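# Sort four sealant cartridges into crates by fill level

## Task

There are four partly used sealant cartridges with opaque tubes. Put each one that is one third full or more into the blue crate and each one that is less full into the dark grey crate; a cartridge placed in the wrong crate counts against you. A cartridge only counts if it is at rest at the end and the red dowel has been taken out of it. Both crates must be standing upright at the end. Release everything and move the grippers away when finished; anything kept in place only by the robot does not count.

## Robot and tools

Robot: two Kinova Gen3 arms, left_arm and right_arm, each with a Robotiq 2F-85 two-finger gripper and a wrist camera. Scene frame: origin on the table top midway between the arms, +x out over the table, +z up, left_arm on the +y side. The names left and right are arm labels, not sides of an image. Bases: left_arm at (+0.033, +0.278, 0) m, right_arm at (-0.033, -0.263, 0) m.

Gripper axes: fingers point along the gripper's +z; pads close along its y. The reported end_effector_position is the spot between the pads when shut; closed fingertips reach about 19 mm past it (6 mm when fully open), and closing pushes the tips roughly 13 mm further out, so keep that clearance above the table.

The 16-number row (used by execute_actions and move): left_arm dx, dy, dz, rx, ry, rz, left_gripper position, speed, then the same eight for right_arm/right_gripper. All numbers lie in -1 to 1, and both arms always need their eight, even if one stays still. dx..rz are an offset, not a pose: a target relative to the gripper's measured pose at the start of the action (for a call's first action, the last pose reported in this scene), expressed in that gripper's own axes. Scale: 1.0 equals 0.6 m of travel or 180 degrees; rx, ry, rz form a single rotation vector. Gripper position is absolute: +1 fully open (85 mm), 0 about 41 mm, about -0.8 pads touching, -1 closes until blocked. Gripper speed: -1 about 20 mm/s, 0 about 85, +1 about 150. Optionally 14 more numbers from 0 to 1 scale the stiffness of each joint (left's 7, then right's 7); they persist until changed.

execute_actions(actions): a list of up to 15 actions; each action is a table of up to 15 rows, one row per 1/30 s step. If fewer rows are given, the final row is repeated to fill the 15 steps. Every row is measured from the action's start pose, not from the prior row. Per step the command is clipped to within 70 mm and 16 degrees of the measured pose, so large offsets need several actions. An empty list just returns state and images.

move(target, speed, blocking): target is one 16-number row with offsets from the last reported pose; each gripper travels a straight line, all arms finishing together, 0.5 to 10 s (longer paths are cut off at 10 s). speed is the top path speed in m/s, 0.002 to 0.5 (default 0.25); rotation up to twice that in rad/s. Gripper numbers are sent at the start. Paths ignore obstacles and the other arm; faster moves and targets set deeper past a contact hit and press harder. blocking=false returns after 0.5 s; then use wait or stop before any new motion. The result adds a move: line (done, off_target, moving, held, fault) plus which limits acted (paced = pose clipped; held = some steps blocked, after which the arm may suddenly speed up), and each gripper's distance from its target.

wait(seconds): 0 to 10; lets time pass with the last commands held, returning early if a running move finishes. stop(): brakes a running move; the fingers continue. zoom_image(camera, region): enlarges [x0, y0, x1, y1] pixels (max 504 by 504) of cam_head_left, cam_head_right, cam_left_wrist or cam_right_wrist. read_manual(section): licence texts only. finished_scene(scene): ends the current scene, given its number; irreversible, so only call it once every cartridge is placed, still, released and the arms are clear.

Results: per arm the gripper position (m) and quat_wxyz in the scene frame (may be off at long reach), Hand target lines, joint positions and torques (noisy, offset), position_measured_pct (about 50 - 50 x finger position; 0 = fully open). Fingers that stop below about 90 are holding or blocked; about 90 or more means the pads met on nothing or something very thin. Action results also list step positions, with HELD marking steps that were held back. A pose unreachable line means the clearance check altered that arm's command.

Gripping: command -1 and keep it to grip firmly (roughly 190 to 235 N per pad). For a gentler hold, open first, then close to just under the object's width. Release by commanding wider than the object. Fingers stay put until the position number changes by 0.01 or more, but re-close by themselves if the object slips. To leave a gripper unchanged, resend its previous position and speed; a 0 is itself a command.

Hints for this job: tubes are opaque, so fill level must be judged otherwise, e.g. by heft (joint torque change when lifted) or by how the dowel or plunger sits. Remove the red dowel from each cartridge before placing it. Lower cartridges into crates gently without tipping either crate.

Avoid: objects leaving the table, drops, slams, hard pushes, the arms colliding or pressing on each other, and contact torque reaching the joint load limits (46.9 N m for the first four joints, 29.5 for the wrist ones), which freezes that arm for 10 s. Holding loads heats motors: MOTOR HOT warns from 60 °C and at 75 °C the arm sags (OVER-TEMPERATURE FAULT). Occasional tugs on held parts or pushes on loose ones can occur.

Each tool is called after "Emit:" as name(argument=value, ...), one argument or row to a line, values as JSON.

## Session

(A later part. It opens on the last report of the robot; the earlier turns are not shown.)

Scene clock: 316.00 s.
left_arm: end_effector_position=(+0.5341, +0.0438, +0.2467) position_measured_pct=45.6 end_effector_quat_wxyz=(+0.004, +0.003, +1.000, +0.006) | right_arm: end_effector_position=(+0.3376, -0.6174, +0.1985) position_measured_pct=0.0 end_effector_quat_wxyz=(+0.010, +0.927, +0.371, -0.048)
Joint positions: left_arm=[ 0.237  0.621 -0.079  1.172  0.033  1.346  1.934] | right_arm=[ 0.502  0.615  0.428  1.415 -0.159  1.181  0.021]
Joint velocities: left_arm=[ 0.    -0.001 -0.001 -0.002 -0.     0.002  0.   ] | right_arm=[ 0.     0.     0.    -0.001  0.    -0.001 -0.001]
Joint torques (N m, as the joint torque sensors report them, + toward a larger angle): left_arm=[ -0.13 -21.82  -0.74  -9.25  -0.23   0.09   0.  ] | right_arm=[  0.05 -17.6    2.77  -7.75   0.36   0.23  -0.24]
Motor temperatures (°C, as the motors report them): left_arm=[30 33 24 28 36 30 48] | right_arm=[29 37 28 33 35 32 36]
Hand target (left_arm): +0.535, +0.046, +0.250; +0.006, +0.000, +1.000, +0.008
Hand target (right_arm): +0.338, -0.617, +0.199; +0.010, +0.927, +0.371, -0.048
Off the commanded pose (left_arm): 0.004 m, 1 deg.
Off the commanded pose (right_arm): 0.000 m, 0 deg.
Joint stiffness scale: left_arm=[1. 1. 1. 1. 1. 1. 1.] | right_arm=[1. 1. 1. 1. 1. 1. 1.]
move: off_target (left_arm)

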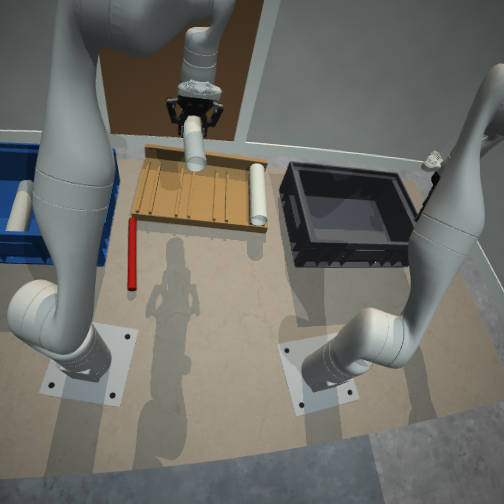

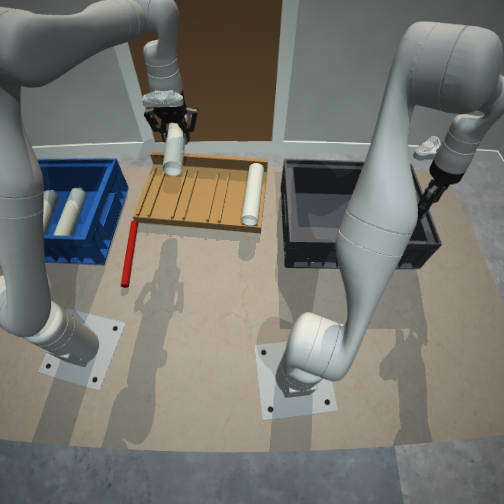

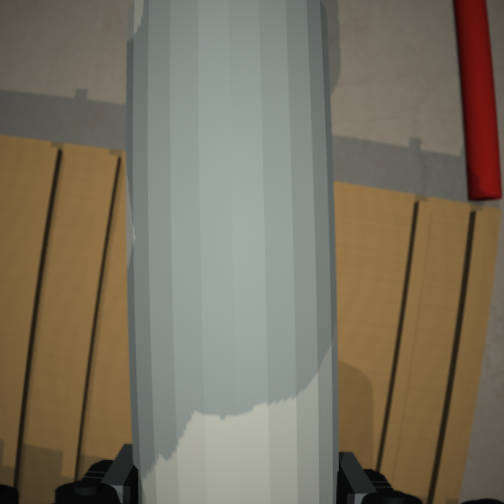

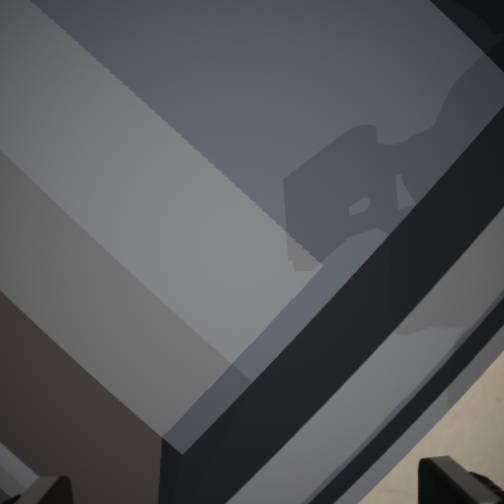

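Emit:
move(
  target=[0.173, -0.64, 0, 0, 0, 0, -1, 0, 0, 0, 0, 0, 0, 0, 1, 0],
  speed=0.25,
)

Scene clock: 323.63 s.
left_arm: end_effector_position=(+0.4289, -0.3352, +0.2422) position_measured_pct=45.6 end_effector_quat_wxyz=(+0.046, +0.006, +0.997, -0.054) | right_arm: end_effector_position=(+0.3376, -0.6174, +0.1985) position_measured_pct=0.0 end_effector_quat_wxyz=(+0.010, +0.927, +0.371, -0.048)
Joint positions: left_arm=[ 0.766  1.183 -0.04   0.041  0.025  1.777  2.524] | right_arm=[ 0.502  0.615  0.428  1.415 -0.159  1.181  0.021]
Joint velocities: left_arm=[ 0.001  0.006  0.002 -0.001  0.    -0.     0.   ] | right_arm=[-0.    -0.001  0.     0.001 -0.     0.001  0.002]
Joint torques (N m, as the joint torque sensors report them, + toward a larger angle): left_arm=[ -0.6  -29.66  -0.08  -9.35  -0.1   -0.5    0.01] | right_arm=[  0.63 -18.57   2.84  -7.74   0.07   0.14   0.07]
Motor temperatures (°C, as the motors report them): left_arm=[30 33 24 28 36 30 48] | right_arm=[29 37 28 33 35 32 36]
Hand target (left_arm): +0.427, -0.339, +0.241; +0.045, +0.005, +0.997, -0.057
Hand target (right_arm): +0.338, -0.617, +0.199; +0.010, +0.927, +0.371, -0.048
Off the commanded pose (left_arm): 0.004 m, 8 deg.
Off the commanded pose (right_arm): 0.000 m, 0 deg.
Joint stiffness scale: left_arm=[1. 1. 1. 1. 1. 1. 1.] | right_arm=[1. 1. 1. 1. 1. 1. 1.]
elbow stopped short (left arm): the move would have taken joint 4 (elbow) straighter than the controller allows; a more bent joint 4 avoids this.
move: off_target (left_arm)

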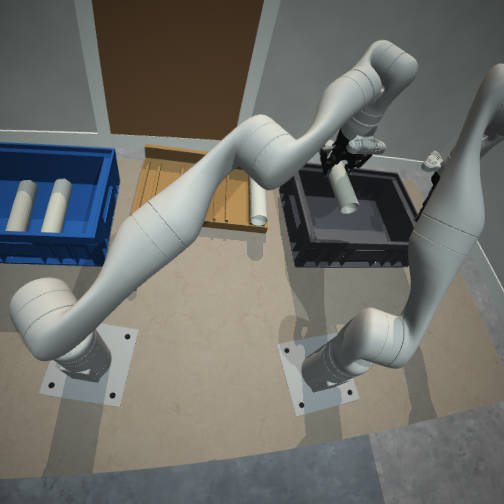

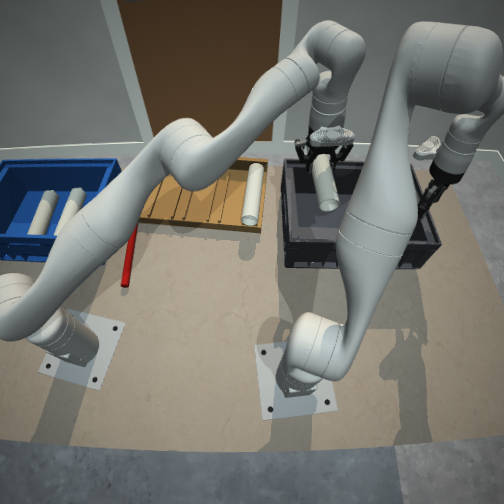

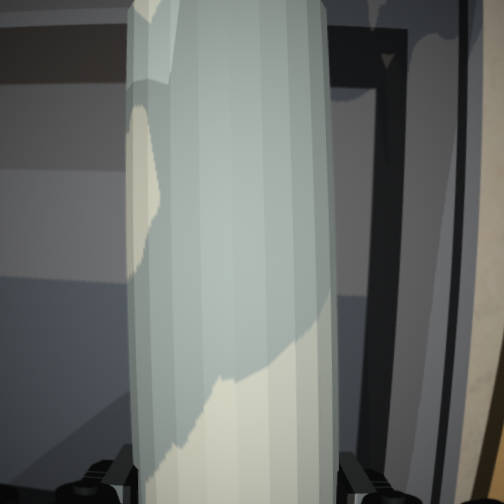

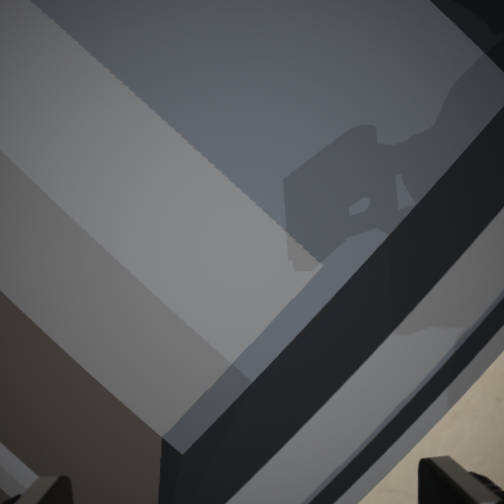

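Emit:
move(
  target=[0, 0, 0.2, 0, 0, 0, -1, 0, 0, 0, 0, 0, 0, 0, 1, 0],
  speed=0.12,
)

Emit:
move(
  target=[0, 0, 0, 0, 0, 0, 1, 0, 0, 0, 0, 0, 0, 0, 1, 0],
)

Emit:
move(
  target=[0, 0, -0.2, 0, 0, 0, 1, 0, 0, 0, 0, 0, 0, 0, 1, 0],
  speed=0.2,
)

Scene clock: 332.97 s.
left_arm: end_effector_position=(+0.4411, -0.3487, +0.1309) position_measured_pct=45.6 end_effector_quat_wxyz=(+0.047, +0.002, +0.997, -0.057) | right_arm: end_effector_position=(+0.3376, -0.6174, +0.1985) position_measured_pct=0.0 end_effector_quat_wxyz=(+0.010, +0.927, +0.371, -0.048)
Joint positions: left_arm=[ 0.769  1.166 -0.04   0.441  0.025  1.387  2.524] | right_arm=[ 0.502  0.615  0.428  1.415 -0.159  1.181  0.021]
Joint velocities: left_arm=[ 0.     0.     0.002  0.001  0.    -0.003  0.   ] | right_arm=[-0.     0.    -0.    -0.     0.     0.001  0.002]
Joint torques (N m, as the joint torque sensors report them, + toward a larger angle): left_arm=[ -0.18 -25.01   0.    -7.92   0.21  -0.43   0.04] | right_arm=[  0.9  -18.     3.82  -7.92   0.24   0.33   0.16]
Motor temperatures (°C, as the motors report them): left_arm=[30 33 24 28 36 30 48] | right_arm=[29 37 28 33 35 32 36]
Hand target (left_arm): +0.440, -0.348, +0.123; +0.046, +0.005, +0.997, -0.054
Hand target (right_arm): +0.338, -0.617, +0.199; +0.010, +0.927, +0.371, -0.048
Off the commanded pose (left_arm): 0.008 m, 1 deg.
Off the commanded pose (right_arm): 0.000 m, 0 deg.
Joint stiffness scale: left_arm=[1. 1. 1. 1. 1. 1. 1.] | right_arm=[1. 1. 1. 1. 1. 1. 1.]
move: off_target (left_arm)

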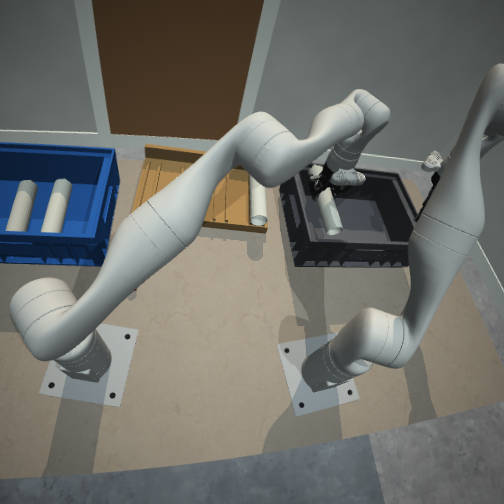

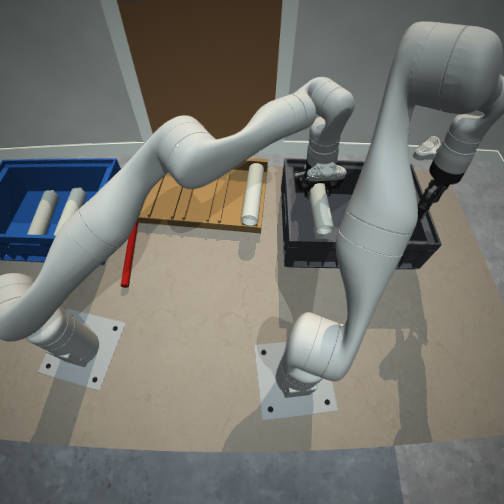

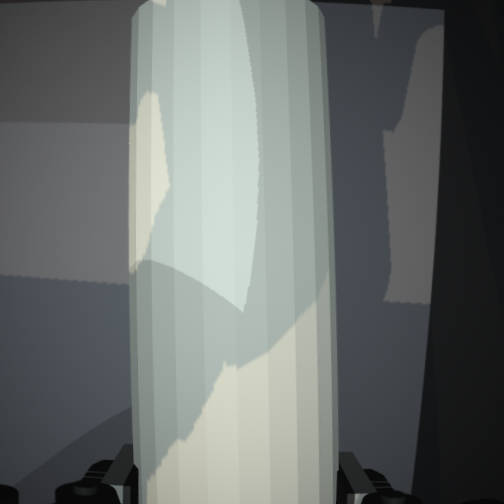

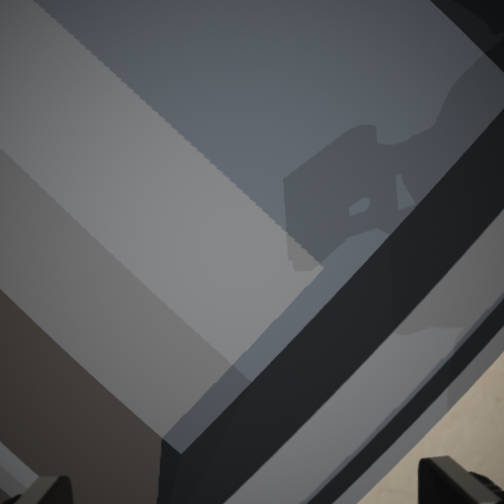

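Scene clock: 333.83 s.
left_arm: end_effector_position=(+0.4411, -0.3487, +0.1312) position_measured_pct=0.0 end_effector_quat_wxyz=(+0.048, +0.002, +0.997, -0.057) | right_arm: end_effector_position=(+0.3376, -0.6174, +0.1985) position_measured_pct=0.0 end_effector_quat_wxyz=(+0.010, +0.927, +0.371, -0.048)
Joint positions: left_arm=[ 0.769  1.166 -0.04   0.441  0.025  1.387  2.524] | right_arm=[ 0.502  0.615  0.428  1.415 -0.159  1.181  0.021]
Joint velocities: left_arm=[ 0.001 -0.     0.    -0.    -0.     0.     0.   ] | right_arm=[ 0.     0.001 -0.    -0.    -0.    -0.001 -0.001]
Joint torques (N m, as the joint torque sensors report them, + toward a larger angle): left_arm=[  0.15 -29.17  -0.14  -9.78   0.06  -0.49   0.17] | right_arm=[  0.4  -18.13   2.92  -8.06   0.29   0.01   0.28]
Motor temperatures (°C, as the motors report them): left_arm=[30 33 24 28 36 30 48] | right_arm=[29 37 28 33 35 32 36]
Hand target (left_arm): +0.441, -0.349, +0.131; +0.047, +0.002, +0.997, -0.057
Hand target (right_arm): +0.338, -0.617, +0.199; +0.010, +0.927, +0.371, -0.048
Off the commanded pose (left_arm): 0.000 m, 0 deg.
Off the commanded pose (right_arm): 0.000 m, 0 deg.
Joint stiffness scale: left_arm=[1. 1. 1. 1. 1. 1. 1.] | right_arm=[1. 1. 1. 1. 1. 1. 1.]
move: done

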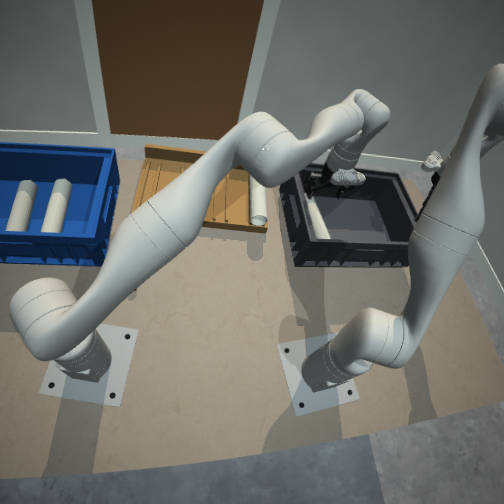

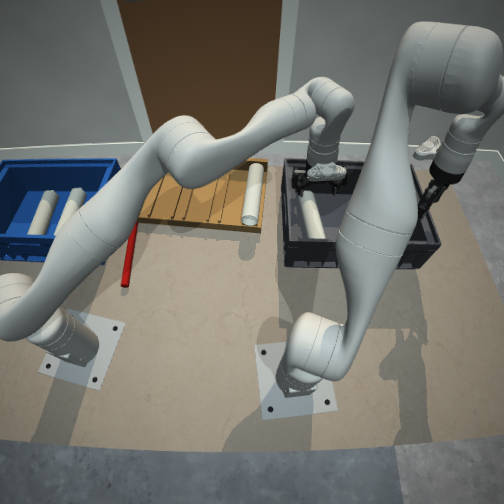

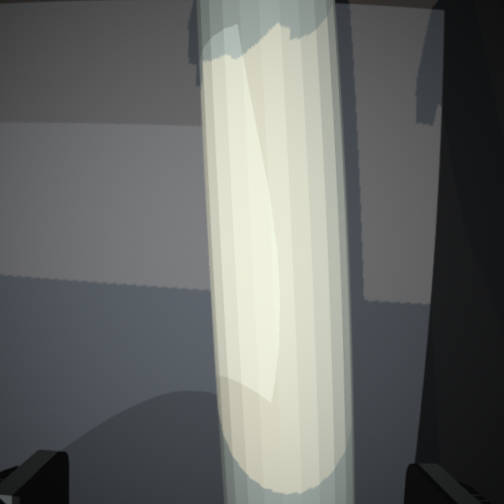

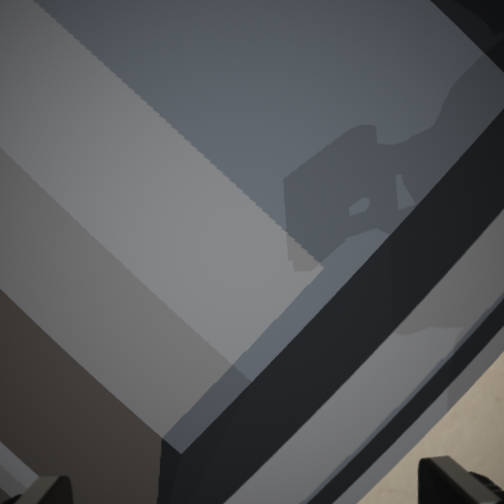

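Scene clock: 334.90 s.
left_arm: end_effector_position=(+0.4283, -0.3361, +0.2540) position_measured_pct=0.0 end_effector_quat_wxyz=(+0.051, +0.006, +0.997, -0.061) | right_arm: end_effector_position=(+0.3376, -0.6174, +0.1985) position_measured_pct=0.0 end_effector_quat_wxyz=(+0.010, +0.927, +0.371, -0.048)
Joint positions: left_arm=[ 0.768  1.143 -0.04   0.097  0.025  1.743  2.524] | right_arm=[ 0.502  0.615  0.428  1.415 -0.159  1.181  0.021]
Joint velocities: left_arm=[-0.003  0.076 -0.    -0.153 -0.     0.086 -0.   ] | right_arm=[-0.001  0.001 -0.     0.001 -0.     0.001 -0.001]
Joint torques (N m, as the joint torque sensors report them, + toward a larger angle): left_arm=[ -0.37 -27.84  -0.13  -9.27  -0.15  -0.43   0.04] | right_arm=[  0.51 -18.35   3.03  -7.7    0.65   0.41   0.38]
Motor temperatures (°C, as the motors report them): left_arm=[30 33 24 28 36 30 48] | right_arm=[29 37 28 33 35 32 36]
Hand target (left_arm): +0.429, -0.335, +0.250; +0.048, +0.002, +0.997, -0.058
Hand target (right_arm): +0.338, -0.617, +0.199; +0.010, +0.927, +0.371, -0.048
Off the commanded pose (left_arm): 0.004 m, 1 deg.
Off the commanded pose (right_arm): 0.000 m, 0 deg.
Joint stiffness scale: left_arm=[1. 1. 1. 1. 1. 1. 1.] | right_arm=[1. 1. 1. 1. 1. 1. 1.]
move: off_target (left_arm)

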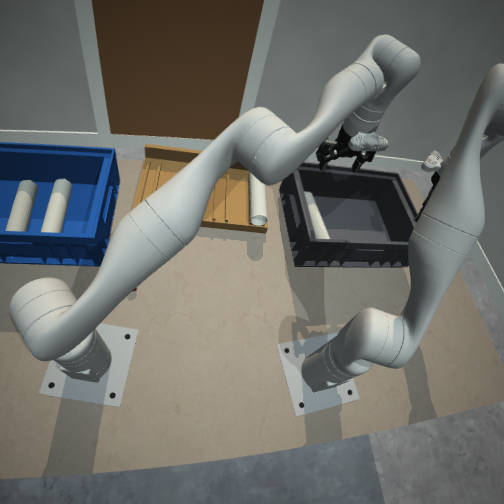

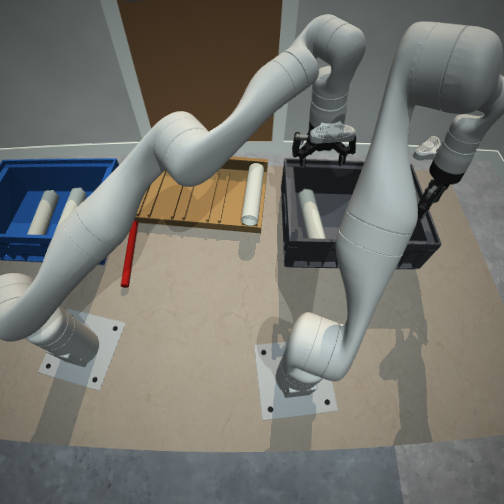

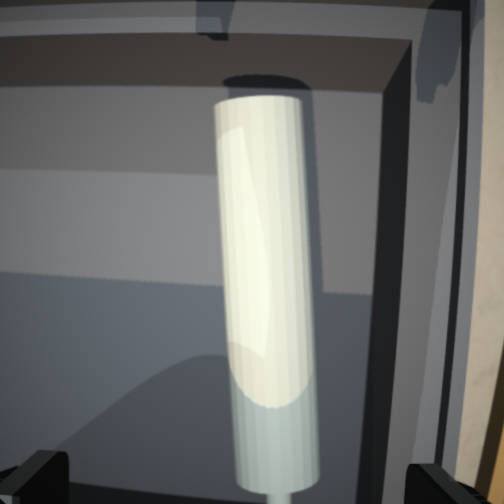

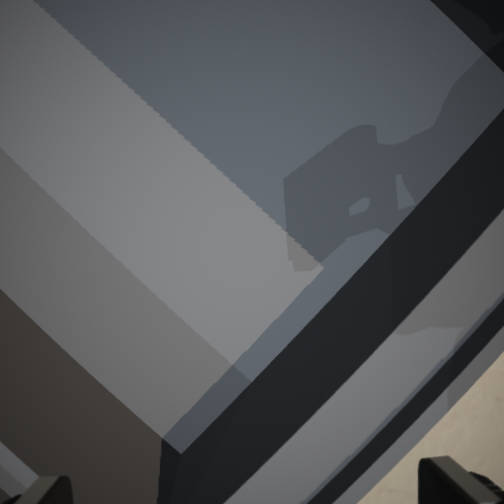

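Emit:
move(
  target=[-0.125, 0.29, 0.075, -0.039, 0.032, 0.05, 1, 0, 0, 0, 0, 0, 0, 0, 1, 0],
  speed=0.2,
)

Scene clock: 342.33 s.
left_arm: end_effector_position=(+0.5071, -0.1716, +0.1948) position_measured_pct=0.0 end_effector_quat_wxyz=(+0.002, +0.082, +0.997, +0.003) | right_arm: end_effector_position=(+0.3376, -0.6174, +0.1985) position_measured_pct=0.0 end_effector_quat_wxyz=(+0.010, +0.927, +0.371, -0.048)
Joint positions: left_arm=[ 0.533  0.939 -0.04   0.717  0.025  1.487  2.117] | right_arm=[ 0.502  0.615  0.428  1.415 -0.159  1.181  0.021]
Joint velocities: left_arm=[-0.003 -0.001 -0.     0.     0.    -0.001 -0.   ] | right_arm=[ 0.    -0.     0.    -0.001 -0.     0.001 -0.   ]
Joint torques (N m, as the joint torque sensors report them, + toward a larger angle): left_arm=[  0.29 -26.02  -0.43  -9.3   -0.17   0.16   0.23] | right_arm=[ -0.1  -18.06   2.97  -7.72   0.2    0.48   0.23]
Motor temperatures (°C, as the motors report them): left_arm=[30 33 24 28 36 30 48] | right_arm=[29 37 28 33 35 32 36]
Hand target (left_arm): +0.510, -0.169, +0.196; +0.006, +0.083, +0.997, +0.004
Hand target (right_arm): +0.338, -0.617, +0.199; +0.010, +0.927, +0.371, -0.048
Off the commanded pose (left_arm): 0.004 m, 0 deg.
Off the commanded pose (right_arm): 0.000 m, 0 deg.
Joint stiffness scale: left_arm=[1. 1. 1. 1. 1. 1. 1.] | right_arm=[1. 1. 1. 1. 1. 1. 1.]
move: off_target (left_arm)

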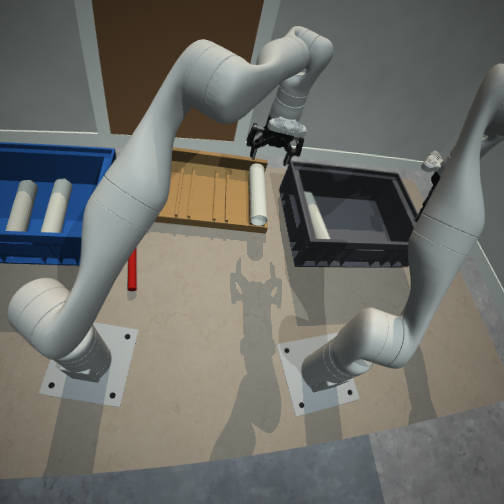

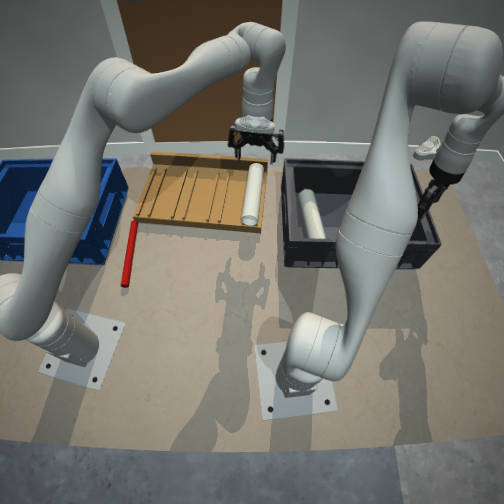

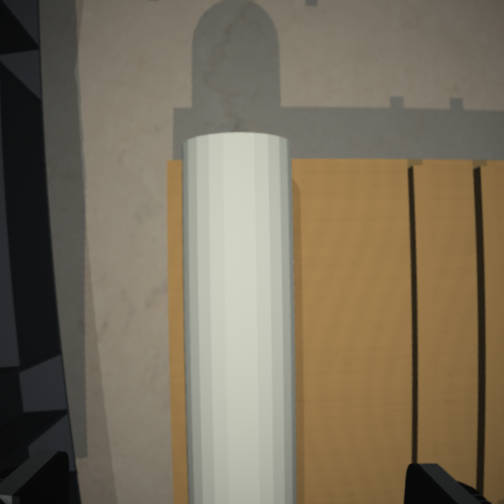

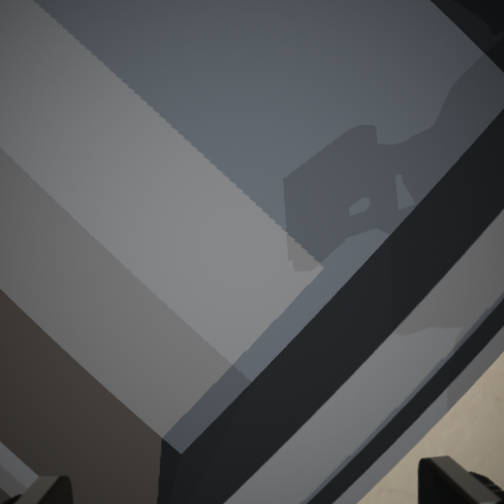

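Emit:
move(
  target=[0, 0, 0.225, 0, 0, 0, 1, 0, 0, 0, 0, 0, 0, 0, 1, 0],
  speed=0.15,
)

Emit:
move(
  target=[0, 0, 0, 0, 0, 0, -1, 0, 0, 0, 0, 0, 0, 0, 1, 0],
)

Emit:
move(
  target=[0, 0, -0.3, 0, 0, -0.052, -1, 0, 0, 0, 0, 0, 0, 0, 1, 0],
  speed=0.15,
)

Scene clock: 350.83 s.
left_arm: end_effector_position=(+0.5095, -0.1693, +0.0629) position_measured_pct=0.0 end_effector_quat_wxyz=(+0.003, +0.080, +0.997, +0.005) | right_arm: end_effector_position=(+0.3376, -0.6174, +0.1985) position_measured_pct=0.0 end_effector_quat_wxyz=(+0.010, +0.927, +0.371, -0.048)
Joint positions: left_arm=[ 0.533  1.042 -0.04   0.93   0.025  1.17   2.117] | right_arm=[ 0.502  0.615  0.428  1.415 -0.159  1.181  0.021]
Joint velocities: left_arm=[-0.     0.003 -0.     0.    -0.     0.    -0.   ] | right_arm=[-0.    -0.    -0.     0.001 -0.001 -0.    -0.   ]
Joint torques (N m, as the joint torque sensors report them, + toward a larger angle): left_arm=[  0.03 -26.54  -0.54  -8.28  -0.16   0.02   0.1 ] | right_arm=[  0.72 -18.47   2.75  -7.91   0.32   0.16   0.27]
Motor temperatures (°C, as the motors report them): left_arm=[30 33 24 28 36 30 48] | right_arm=[29 37 28 33 35 32 36]
Hand target (left_arm): +0.508, -0.171, +0.060; +0.002, +0.082, +0.997, +0.003
Hand target (right_arm): +0.338, -0.617, +0.199; +0.010, +0.927, +0.371, -0.048
Off the commanded pose (left_arm): 0.004 m, 0 deg.
Off the commanded pose (right_arm): 0.000 m, 0 deg.
Joint stiffness scale: left_arm=[1. 1. 1. 1. 1. 1. 1.] | right_arm=[1. 1. 1. 1. 1. 1. 1.]
move: off_target (left_arm)

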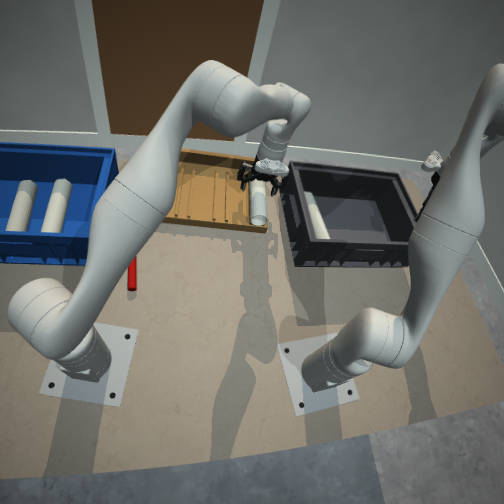

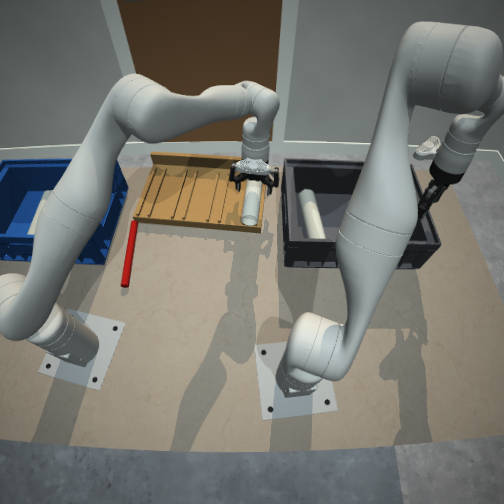

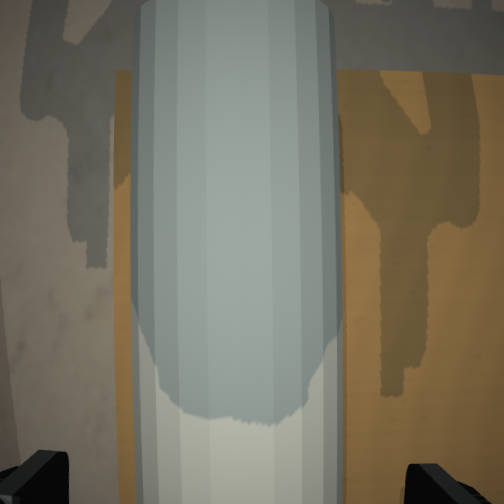

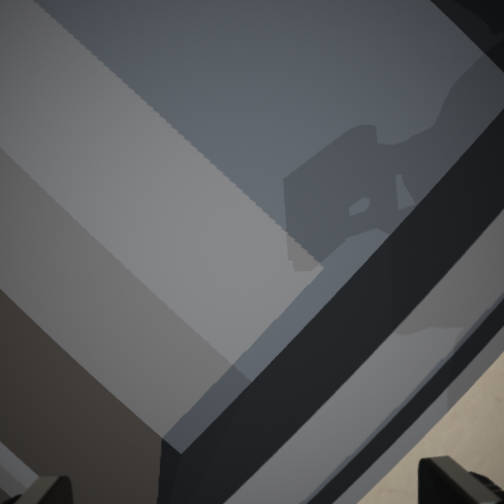

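Scene clock: 351.67 s.
left_arm: end_effector_position=(+0.5097, -0.1693, +0.0636) position_measured_pct=46.0 end_effector_quat_wxyz=(+0.004, +0.080, +0.997, +0.004) | right_arm: end_effector_position=(+0.3376, -0.6174, +0.1985) position_measured_pct=0.0 end_effector_quat_wxyz=(+0.010, +0.927, +0.371, -0.048)
Joint positions: left_arm=[ 0.532  1.041 -0.04   0.93   0.025  1.171  2.117] | right_arm=[ 0.502  0.615  0.428  1.415 -0.159  1.181  0.021]
Joint velocities: left_arm=[ 0.    -0.     0.003  0.    -0.     0.001 -0.   ] | right_arm=[ 0.001  0.     0.     0.001  0.     0.001 -0.001]
Joint torques (N m, as the joint torque sensors report them, + toward a larger angle): left_arm=[  1.7  -23.31   1.21  -8.37   0.78  -1.08   0.06] | right_arm=[  0.02 -18.33   2.33  -8.02   0.8    0.18   0.14]
Motor temperatures (°C, as the motors report them): left_arm=[30 33 24 28 36 30 48] | right_arm=[29 37 28 33 35 32 36]
Hand target (left_arm): +0.509, -0.169, +0.063; +0.003, +0.080, +0.997, +0.005
Hand target (right_arm): +0.338, -0.617, +0.199; +0.010, +0.927, +0.371, -0.048
Off the commanded pose (left_arm): 0.001 m, 0 deg.
Off the commanded pose (right_arm): 0.000 m, 0 deg.
Joint stiffness scale: left_arm=[1. 1. 1. 1. 1. 1. 1.] | right_arm=[1. 1. 1. 1. 1. 1. 1.]
move: done

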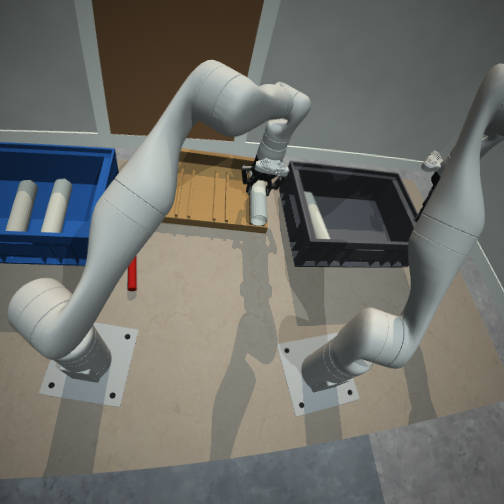

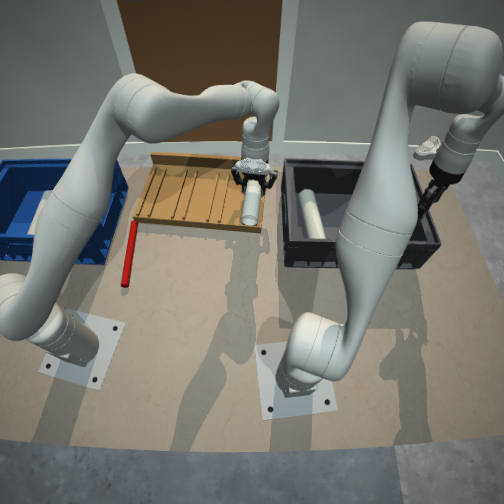

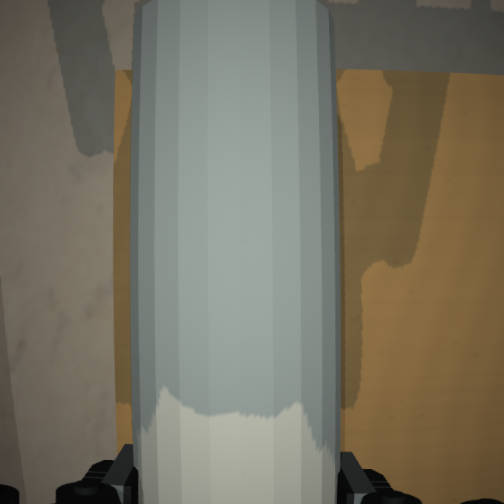

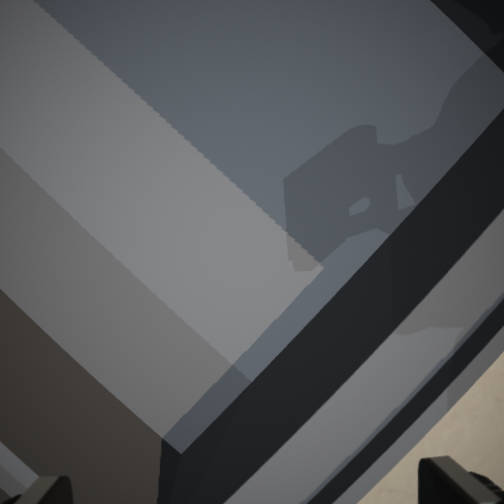

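Scene clock: 353.33 s.
left_arm: end_effector_position=(+0.5071, -0.1731, +0.2447) position_measured_pct=46.0 end_effector_quat_wxyz=(+0.005, +0.003, +1.000, +0.001) | right_arm: end_effector_position=(+0.3376, -0.6174, +0.1985) position_measured_pct=0.0 end_effector_quat_wxyz=(+0.010, +0.927, +0.371, -0.048)
Joint positions: left_arm=[ 0.532  0.932 -0.04   0.573  0.025  1.631  2.279] | right_arm=[ 0.502  0.615  0.428  1.415 -0.159  1.181  0.021]
Joint velocities: left_arm=[ 0.001  0.001 -0.002 -0.004 -0.     0.002  0.   ] | right_arm=[-0.    -0.001  0.    -0.001  0.001  0.    -0.   ]
Joint torques (N m, as the joint torque sensors report them, + toward a larger angle): left_arm=[ -0.1  -26.52  -0.37  -9.61  -0.24   0.01   0.06] | right_arm=[  0.23 -18.26   3.33  -8.11   0.13   0.12   0.31]
Motor temperatures (°C, as the motors report them): left_arm=[30 34 24 28 36 30 48] | right_arm=[29 37 28 33 35 32 36]
Hand target (left_arm): +0.508, -0.171, +0.244; +0.004, -0.001, +1.000, +0.004
Hand target (right_arm): +0.338, -0.617, +0.199; +0.010, +0.927, +0.371, -0.048
Off the commanded pose (left_arm): 0.003 m, 1 deg.
Off the commanded pose (right_arm): 0.000 m, 0 deg.
Joint stiffness scale: left_arm=[1. 1. 1. 1. 1. 1. 1.] | right_arm=[1. 1. 1. 1. 1. 1. 1.]
move: done

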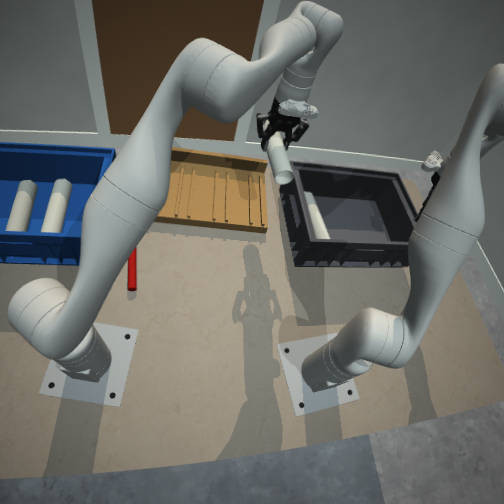

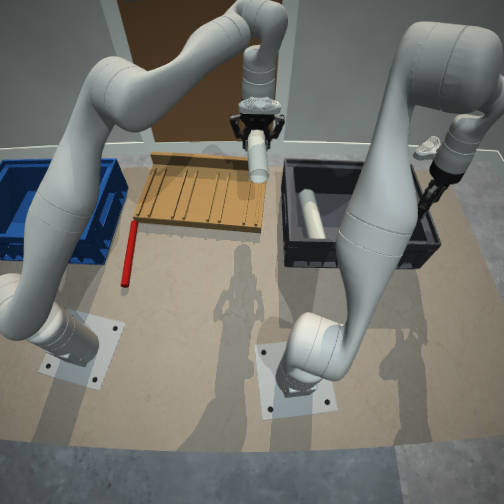

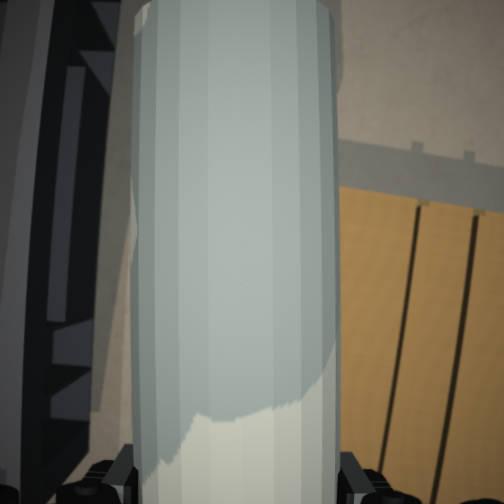

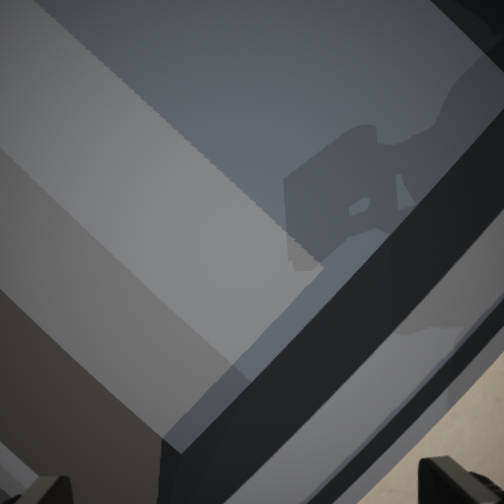

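Emit:
move(
  target=[0.145, -0.3, 0, 0, 0, 0, -1, 0, 0, 0, 0, 0, 0, 0, 1, 0],
  speed=0.2,
)

Emit:
move(
  target=[0, -0.06, 0.15, 0, 0, 0, -1, 0, 0, 0, 0, 0, 0, 0, 1, 0],
  speed=0.1,
)

Scene clock: 365.57 s.
left_arm: end_effector_position=(+0.4212, -0.3478, +0.2443) position_measured_pct=46.0 end_effector_quat_wxyz=(+0.050, +0.005, +0.997, -0.064) | right_arm: end_effector_position=(+0.3376, -0.6174, +0.1985) position_measured_pct=0.0 end_effector_quat_wxyz=(+0.010, +0.927, +0.371, -0.048)
Joint positions: left_arm=[ 0.784  1.182 -0.038  0.04   0.025  1.756  2.545] | right_arm=[ 0.502  0.615  0.428  1.415 -0.159  1.181  0.021]
Joint velocities: left_arm=[ 0.001  0.    -0.    -0.    -0.    -0.001 -0.   ] | right_arm=[ 0.    -0.001  0.     0.     0.001 -0.    -0.002]
Joint torques (N m, as the joint torque sensors report them, + toward a larger angle): left_arm=[  0.21 -29.21  -0.05  -9.7   -0.16  -0.48   0.25] | right_arm=[  0.53 -17.88   2.98  -7.41   0.38   0.34   0.24]
Motor temperatures (°C, as the motors report them): left_arm=[30 34 24 28 36 30 48] | right_arm=[29 37 28 33 35 32 36]
Hand target (left_arm): +0.419, -0.352, +0.243; +0.048, +0.004, +0.996, -0.069
Hand target (right_arm): +0.338, -0.617, +0.199; +0.010, +0.927, +0.371, -0.048
Off the commanded pose (left_arm): 0.005 m, 9 deg.
Off the commanded pose (right_arm): 0.000 m, 0 deg.
Joint stiffness scale: left_arm=[1. 1. 1. 1. 1. 1. 1.] | right_arm=[1. 1. 1. 1. 1. 1. 1.]
elbow stopped short (left arm): the move would have taken joint 4 (elbow) straighter than the controller allows; a more bent joint 4 avoids this.
move: off_target (left_arm)

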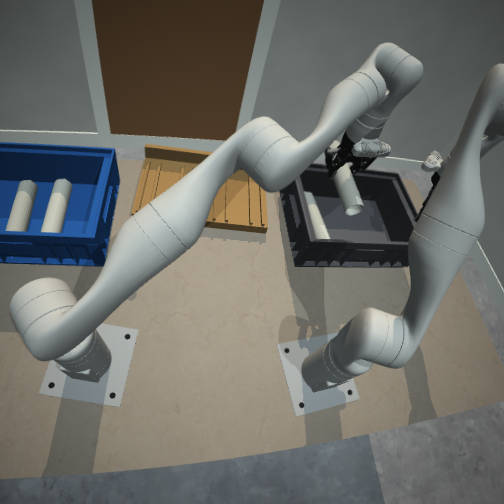

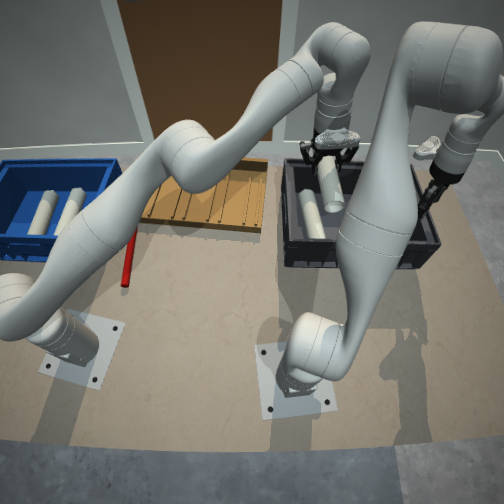

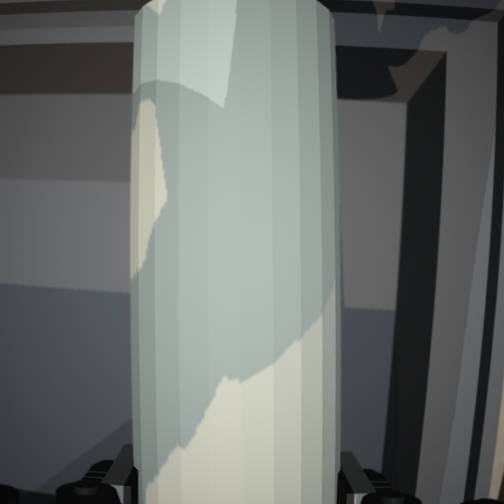

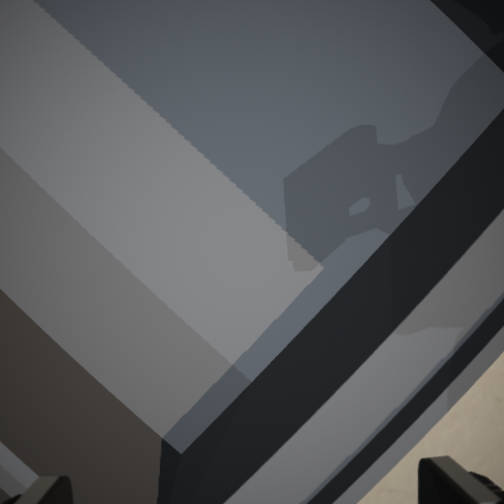

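Scene clock: 367.00 s.
left_arm: end_effector_position=(+0.4295, -0.3923, +0.1614) position_measured_pct=46.0 end_effector_quat_wxyz=(+0.062, +0.007, +0.994, -0.086) | right_arm: end_effector_position=(+0.3376, -0.6174, +0.1985) position_measured_pct=0.0 end_effector_quat_wxyz=(+0.010, +0.927, +0.371, -0.048)
Joint positions: left_arm=[ 0.806  1.304 -0.038  0.04   0.025  1.585  2.565] | right_arm=[ 0.502  0.615  0.428  1.415 -0.159  1.181  0.021]
Joint velocities: left_arm=[ 0.     0.002 -0.001 -0.    -0.    -0.001 -0.   ] | right_arm=[ 0.     0.    -0.    -0.001 -0.001  0.001 -0.   ]
Joint torques (N m, as the joint torque sensors report them, + toward a larger angle): left_arm=[  0.16 -30.71  -0.11 -10.14  -0.31  -0.82   0.11] | right_arm=[  0.58 -18.33   2.94  -7.91   0.11   0.31   0.41]
Motor temperatures (°C, as the motors report them): left_arm=[30 34 24 28 36 30 48] | right_arm=[29 37 28 33 35 32 36]
Hand target (left_arm): +0.429, -0.394, +0.160; +0.064, +0.005, +0.994, -0.087
Hand target (right_arm): +0.338, -0.617, +0.199; +0.010, +0.927, +0.371, -0.048
Off the commanded pose (left_arm): 0.003 m, 3 deg.
Off the commanded pose (right_arm): 0.000 m, 0 deg.
Joint stiffness scale: left_arm=[1. 1. 1. 1. 1. 1. 1.] | right_arm=[1. 1. 1. 1. 1. 1. 1.]
elbow stopped short (left arm): the move would have taken joint 4 (elbow) straighter than the controller allows; a more bent joint 4 avoids this.
move: off_target (left_arm)

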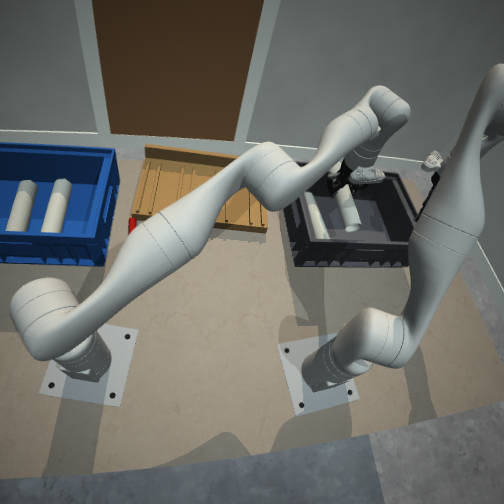

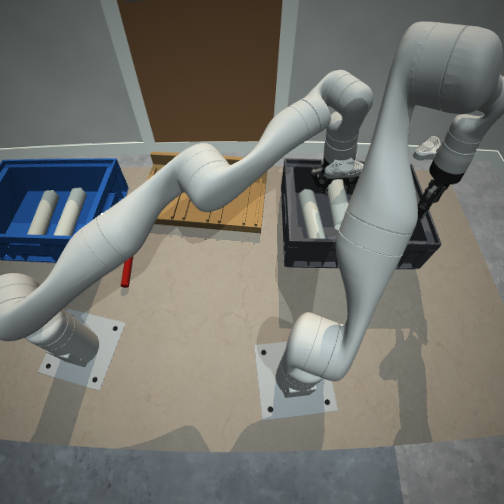

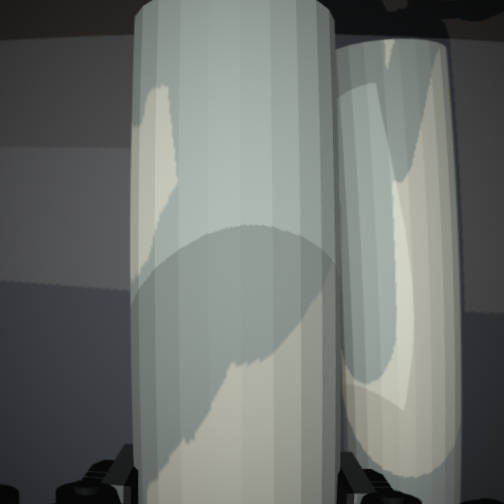

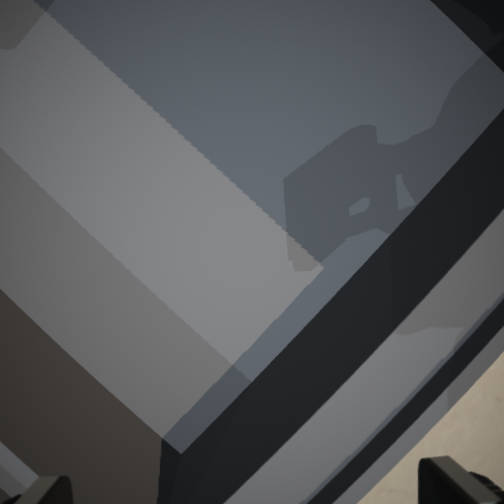

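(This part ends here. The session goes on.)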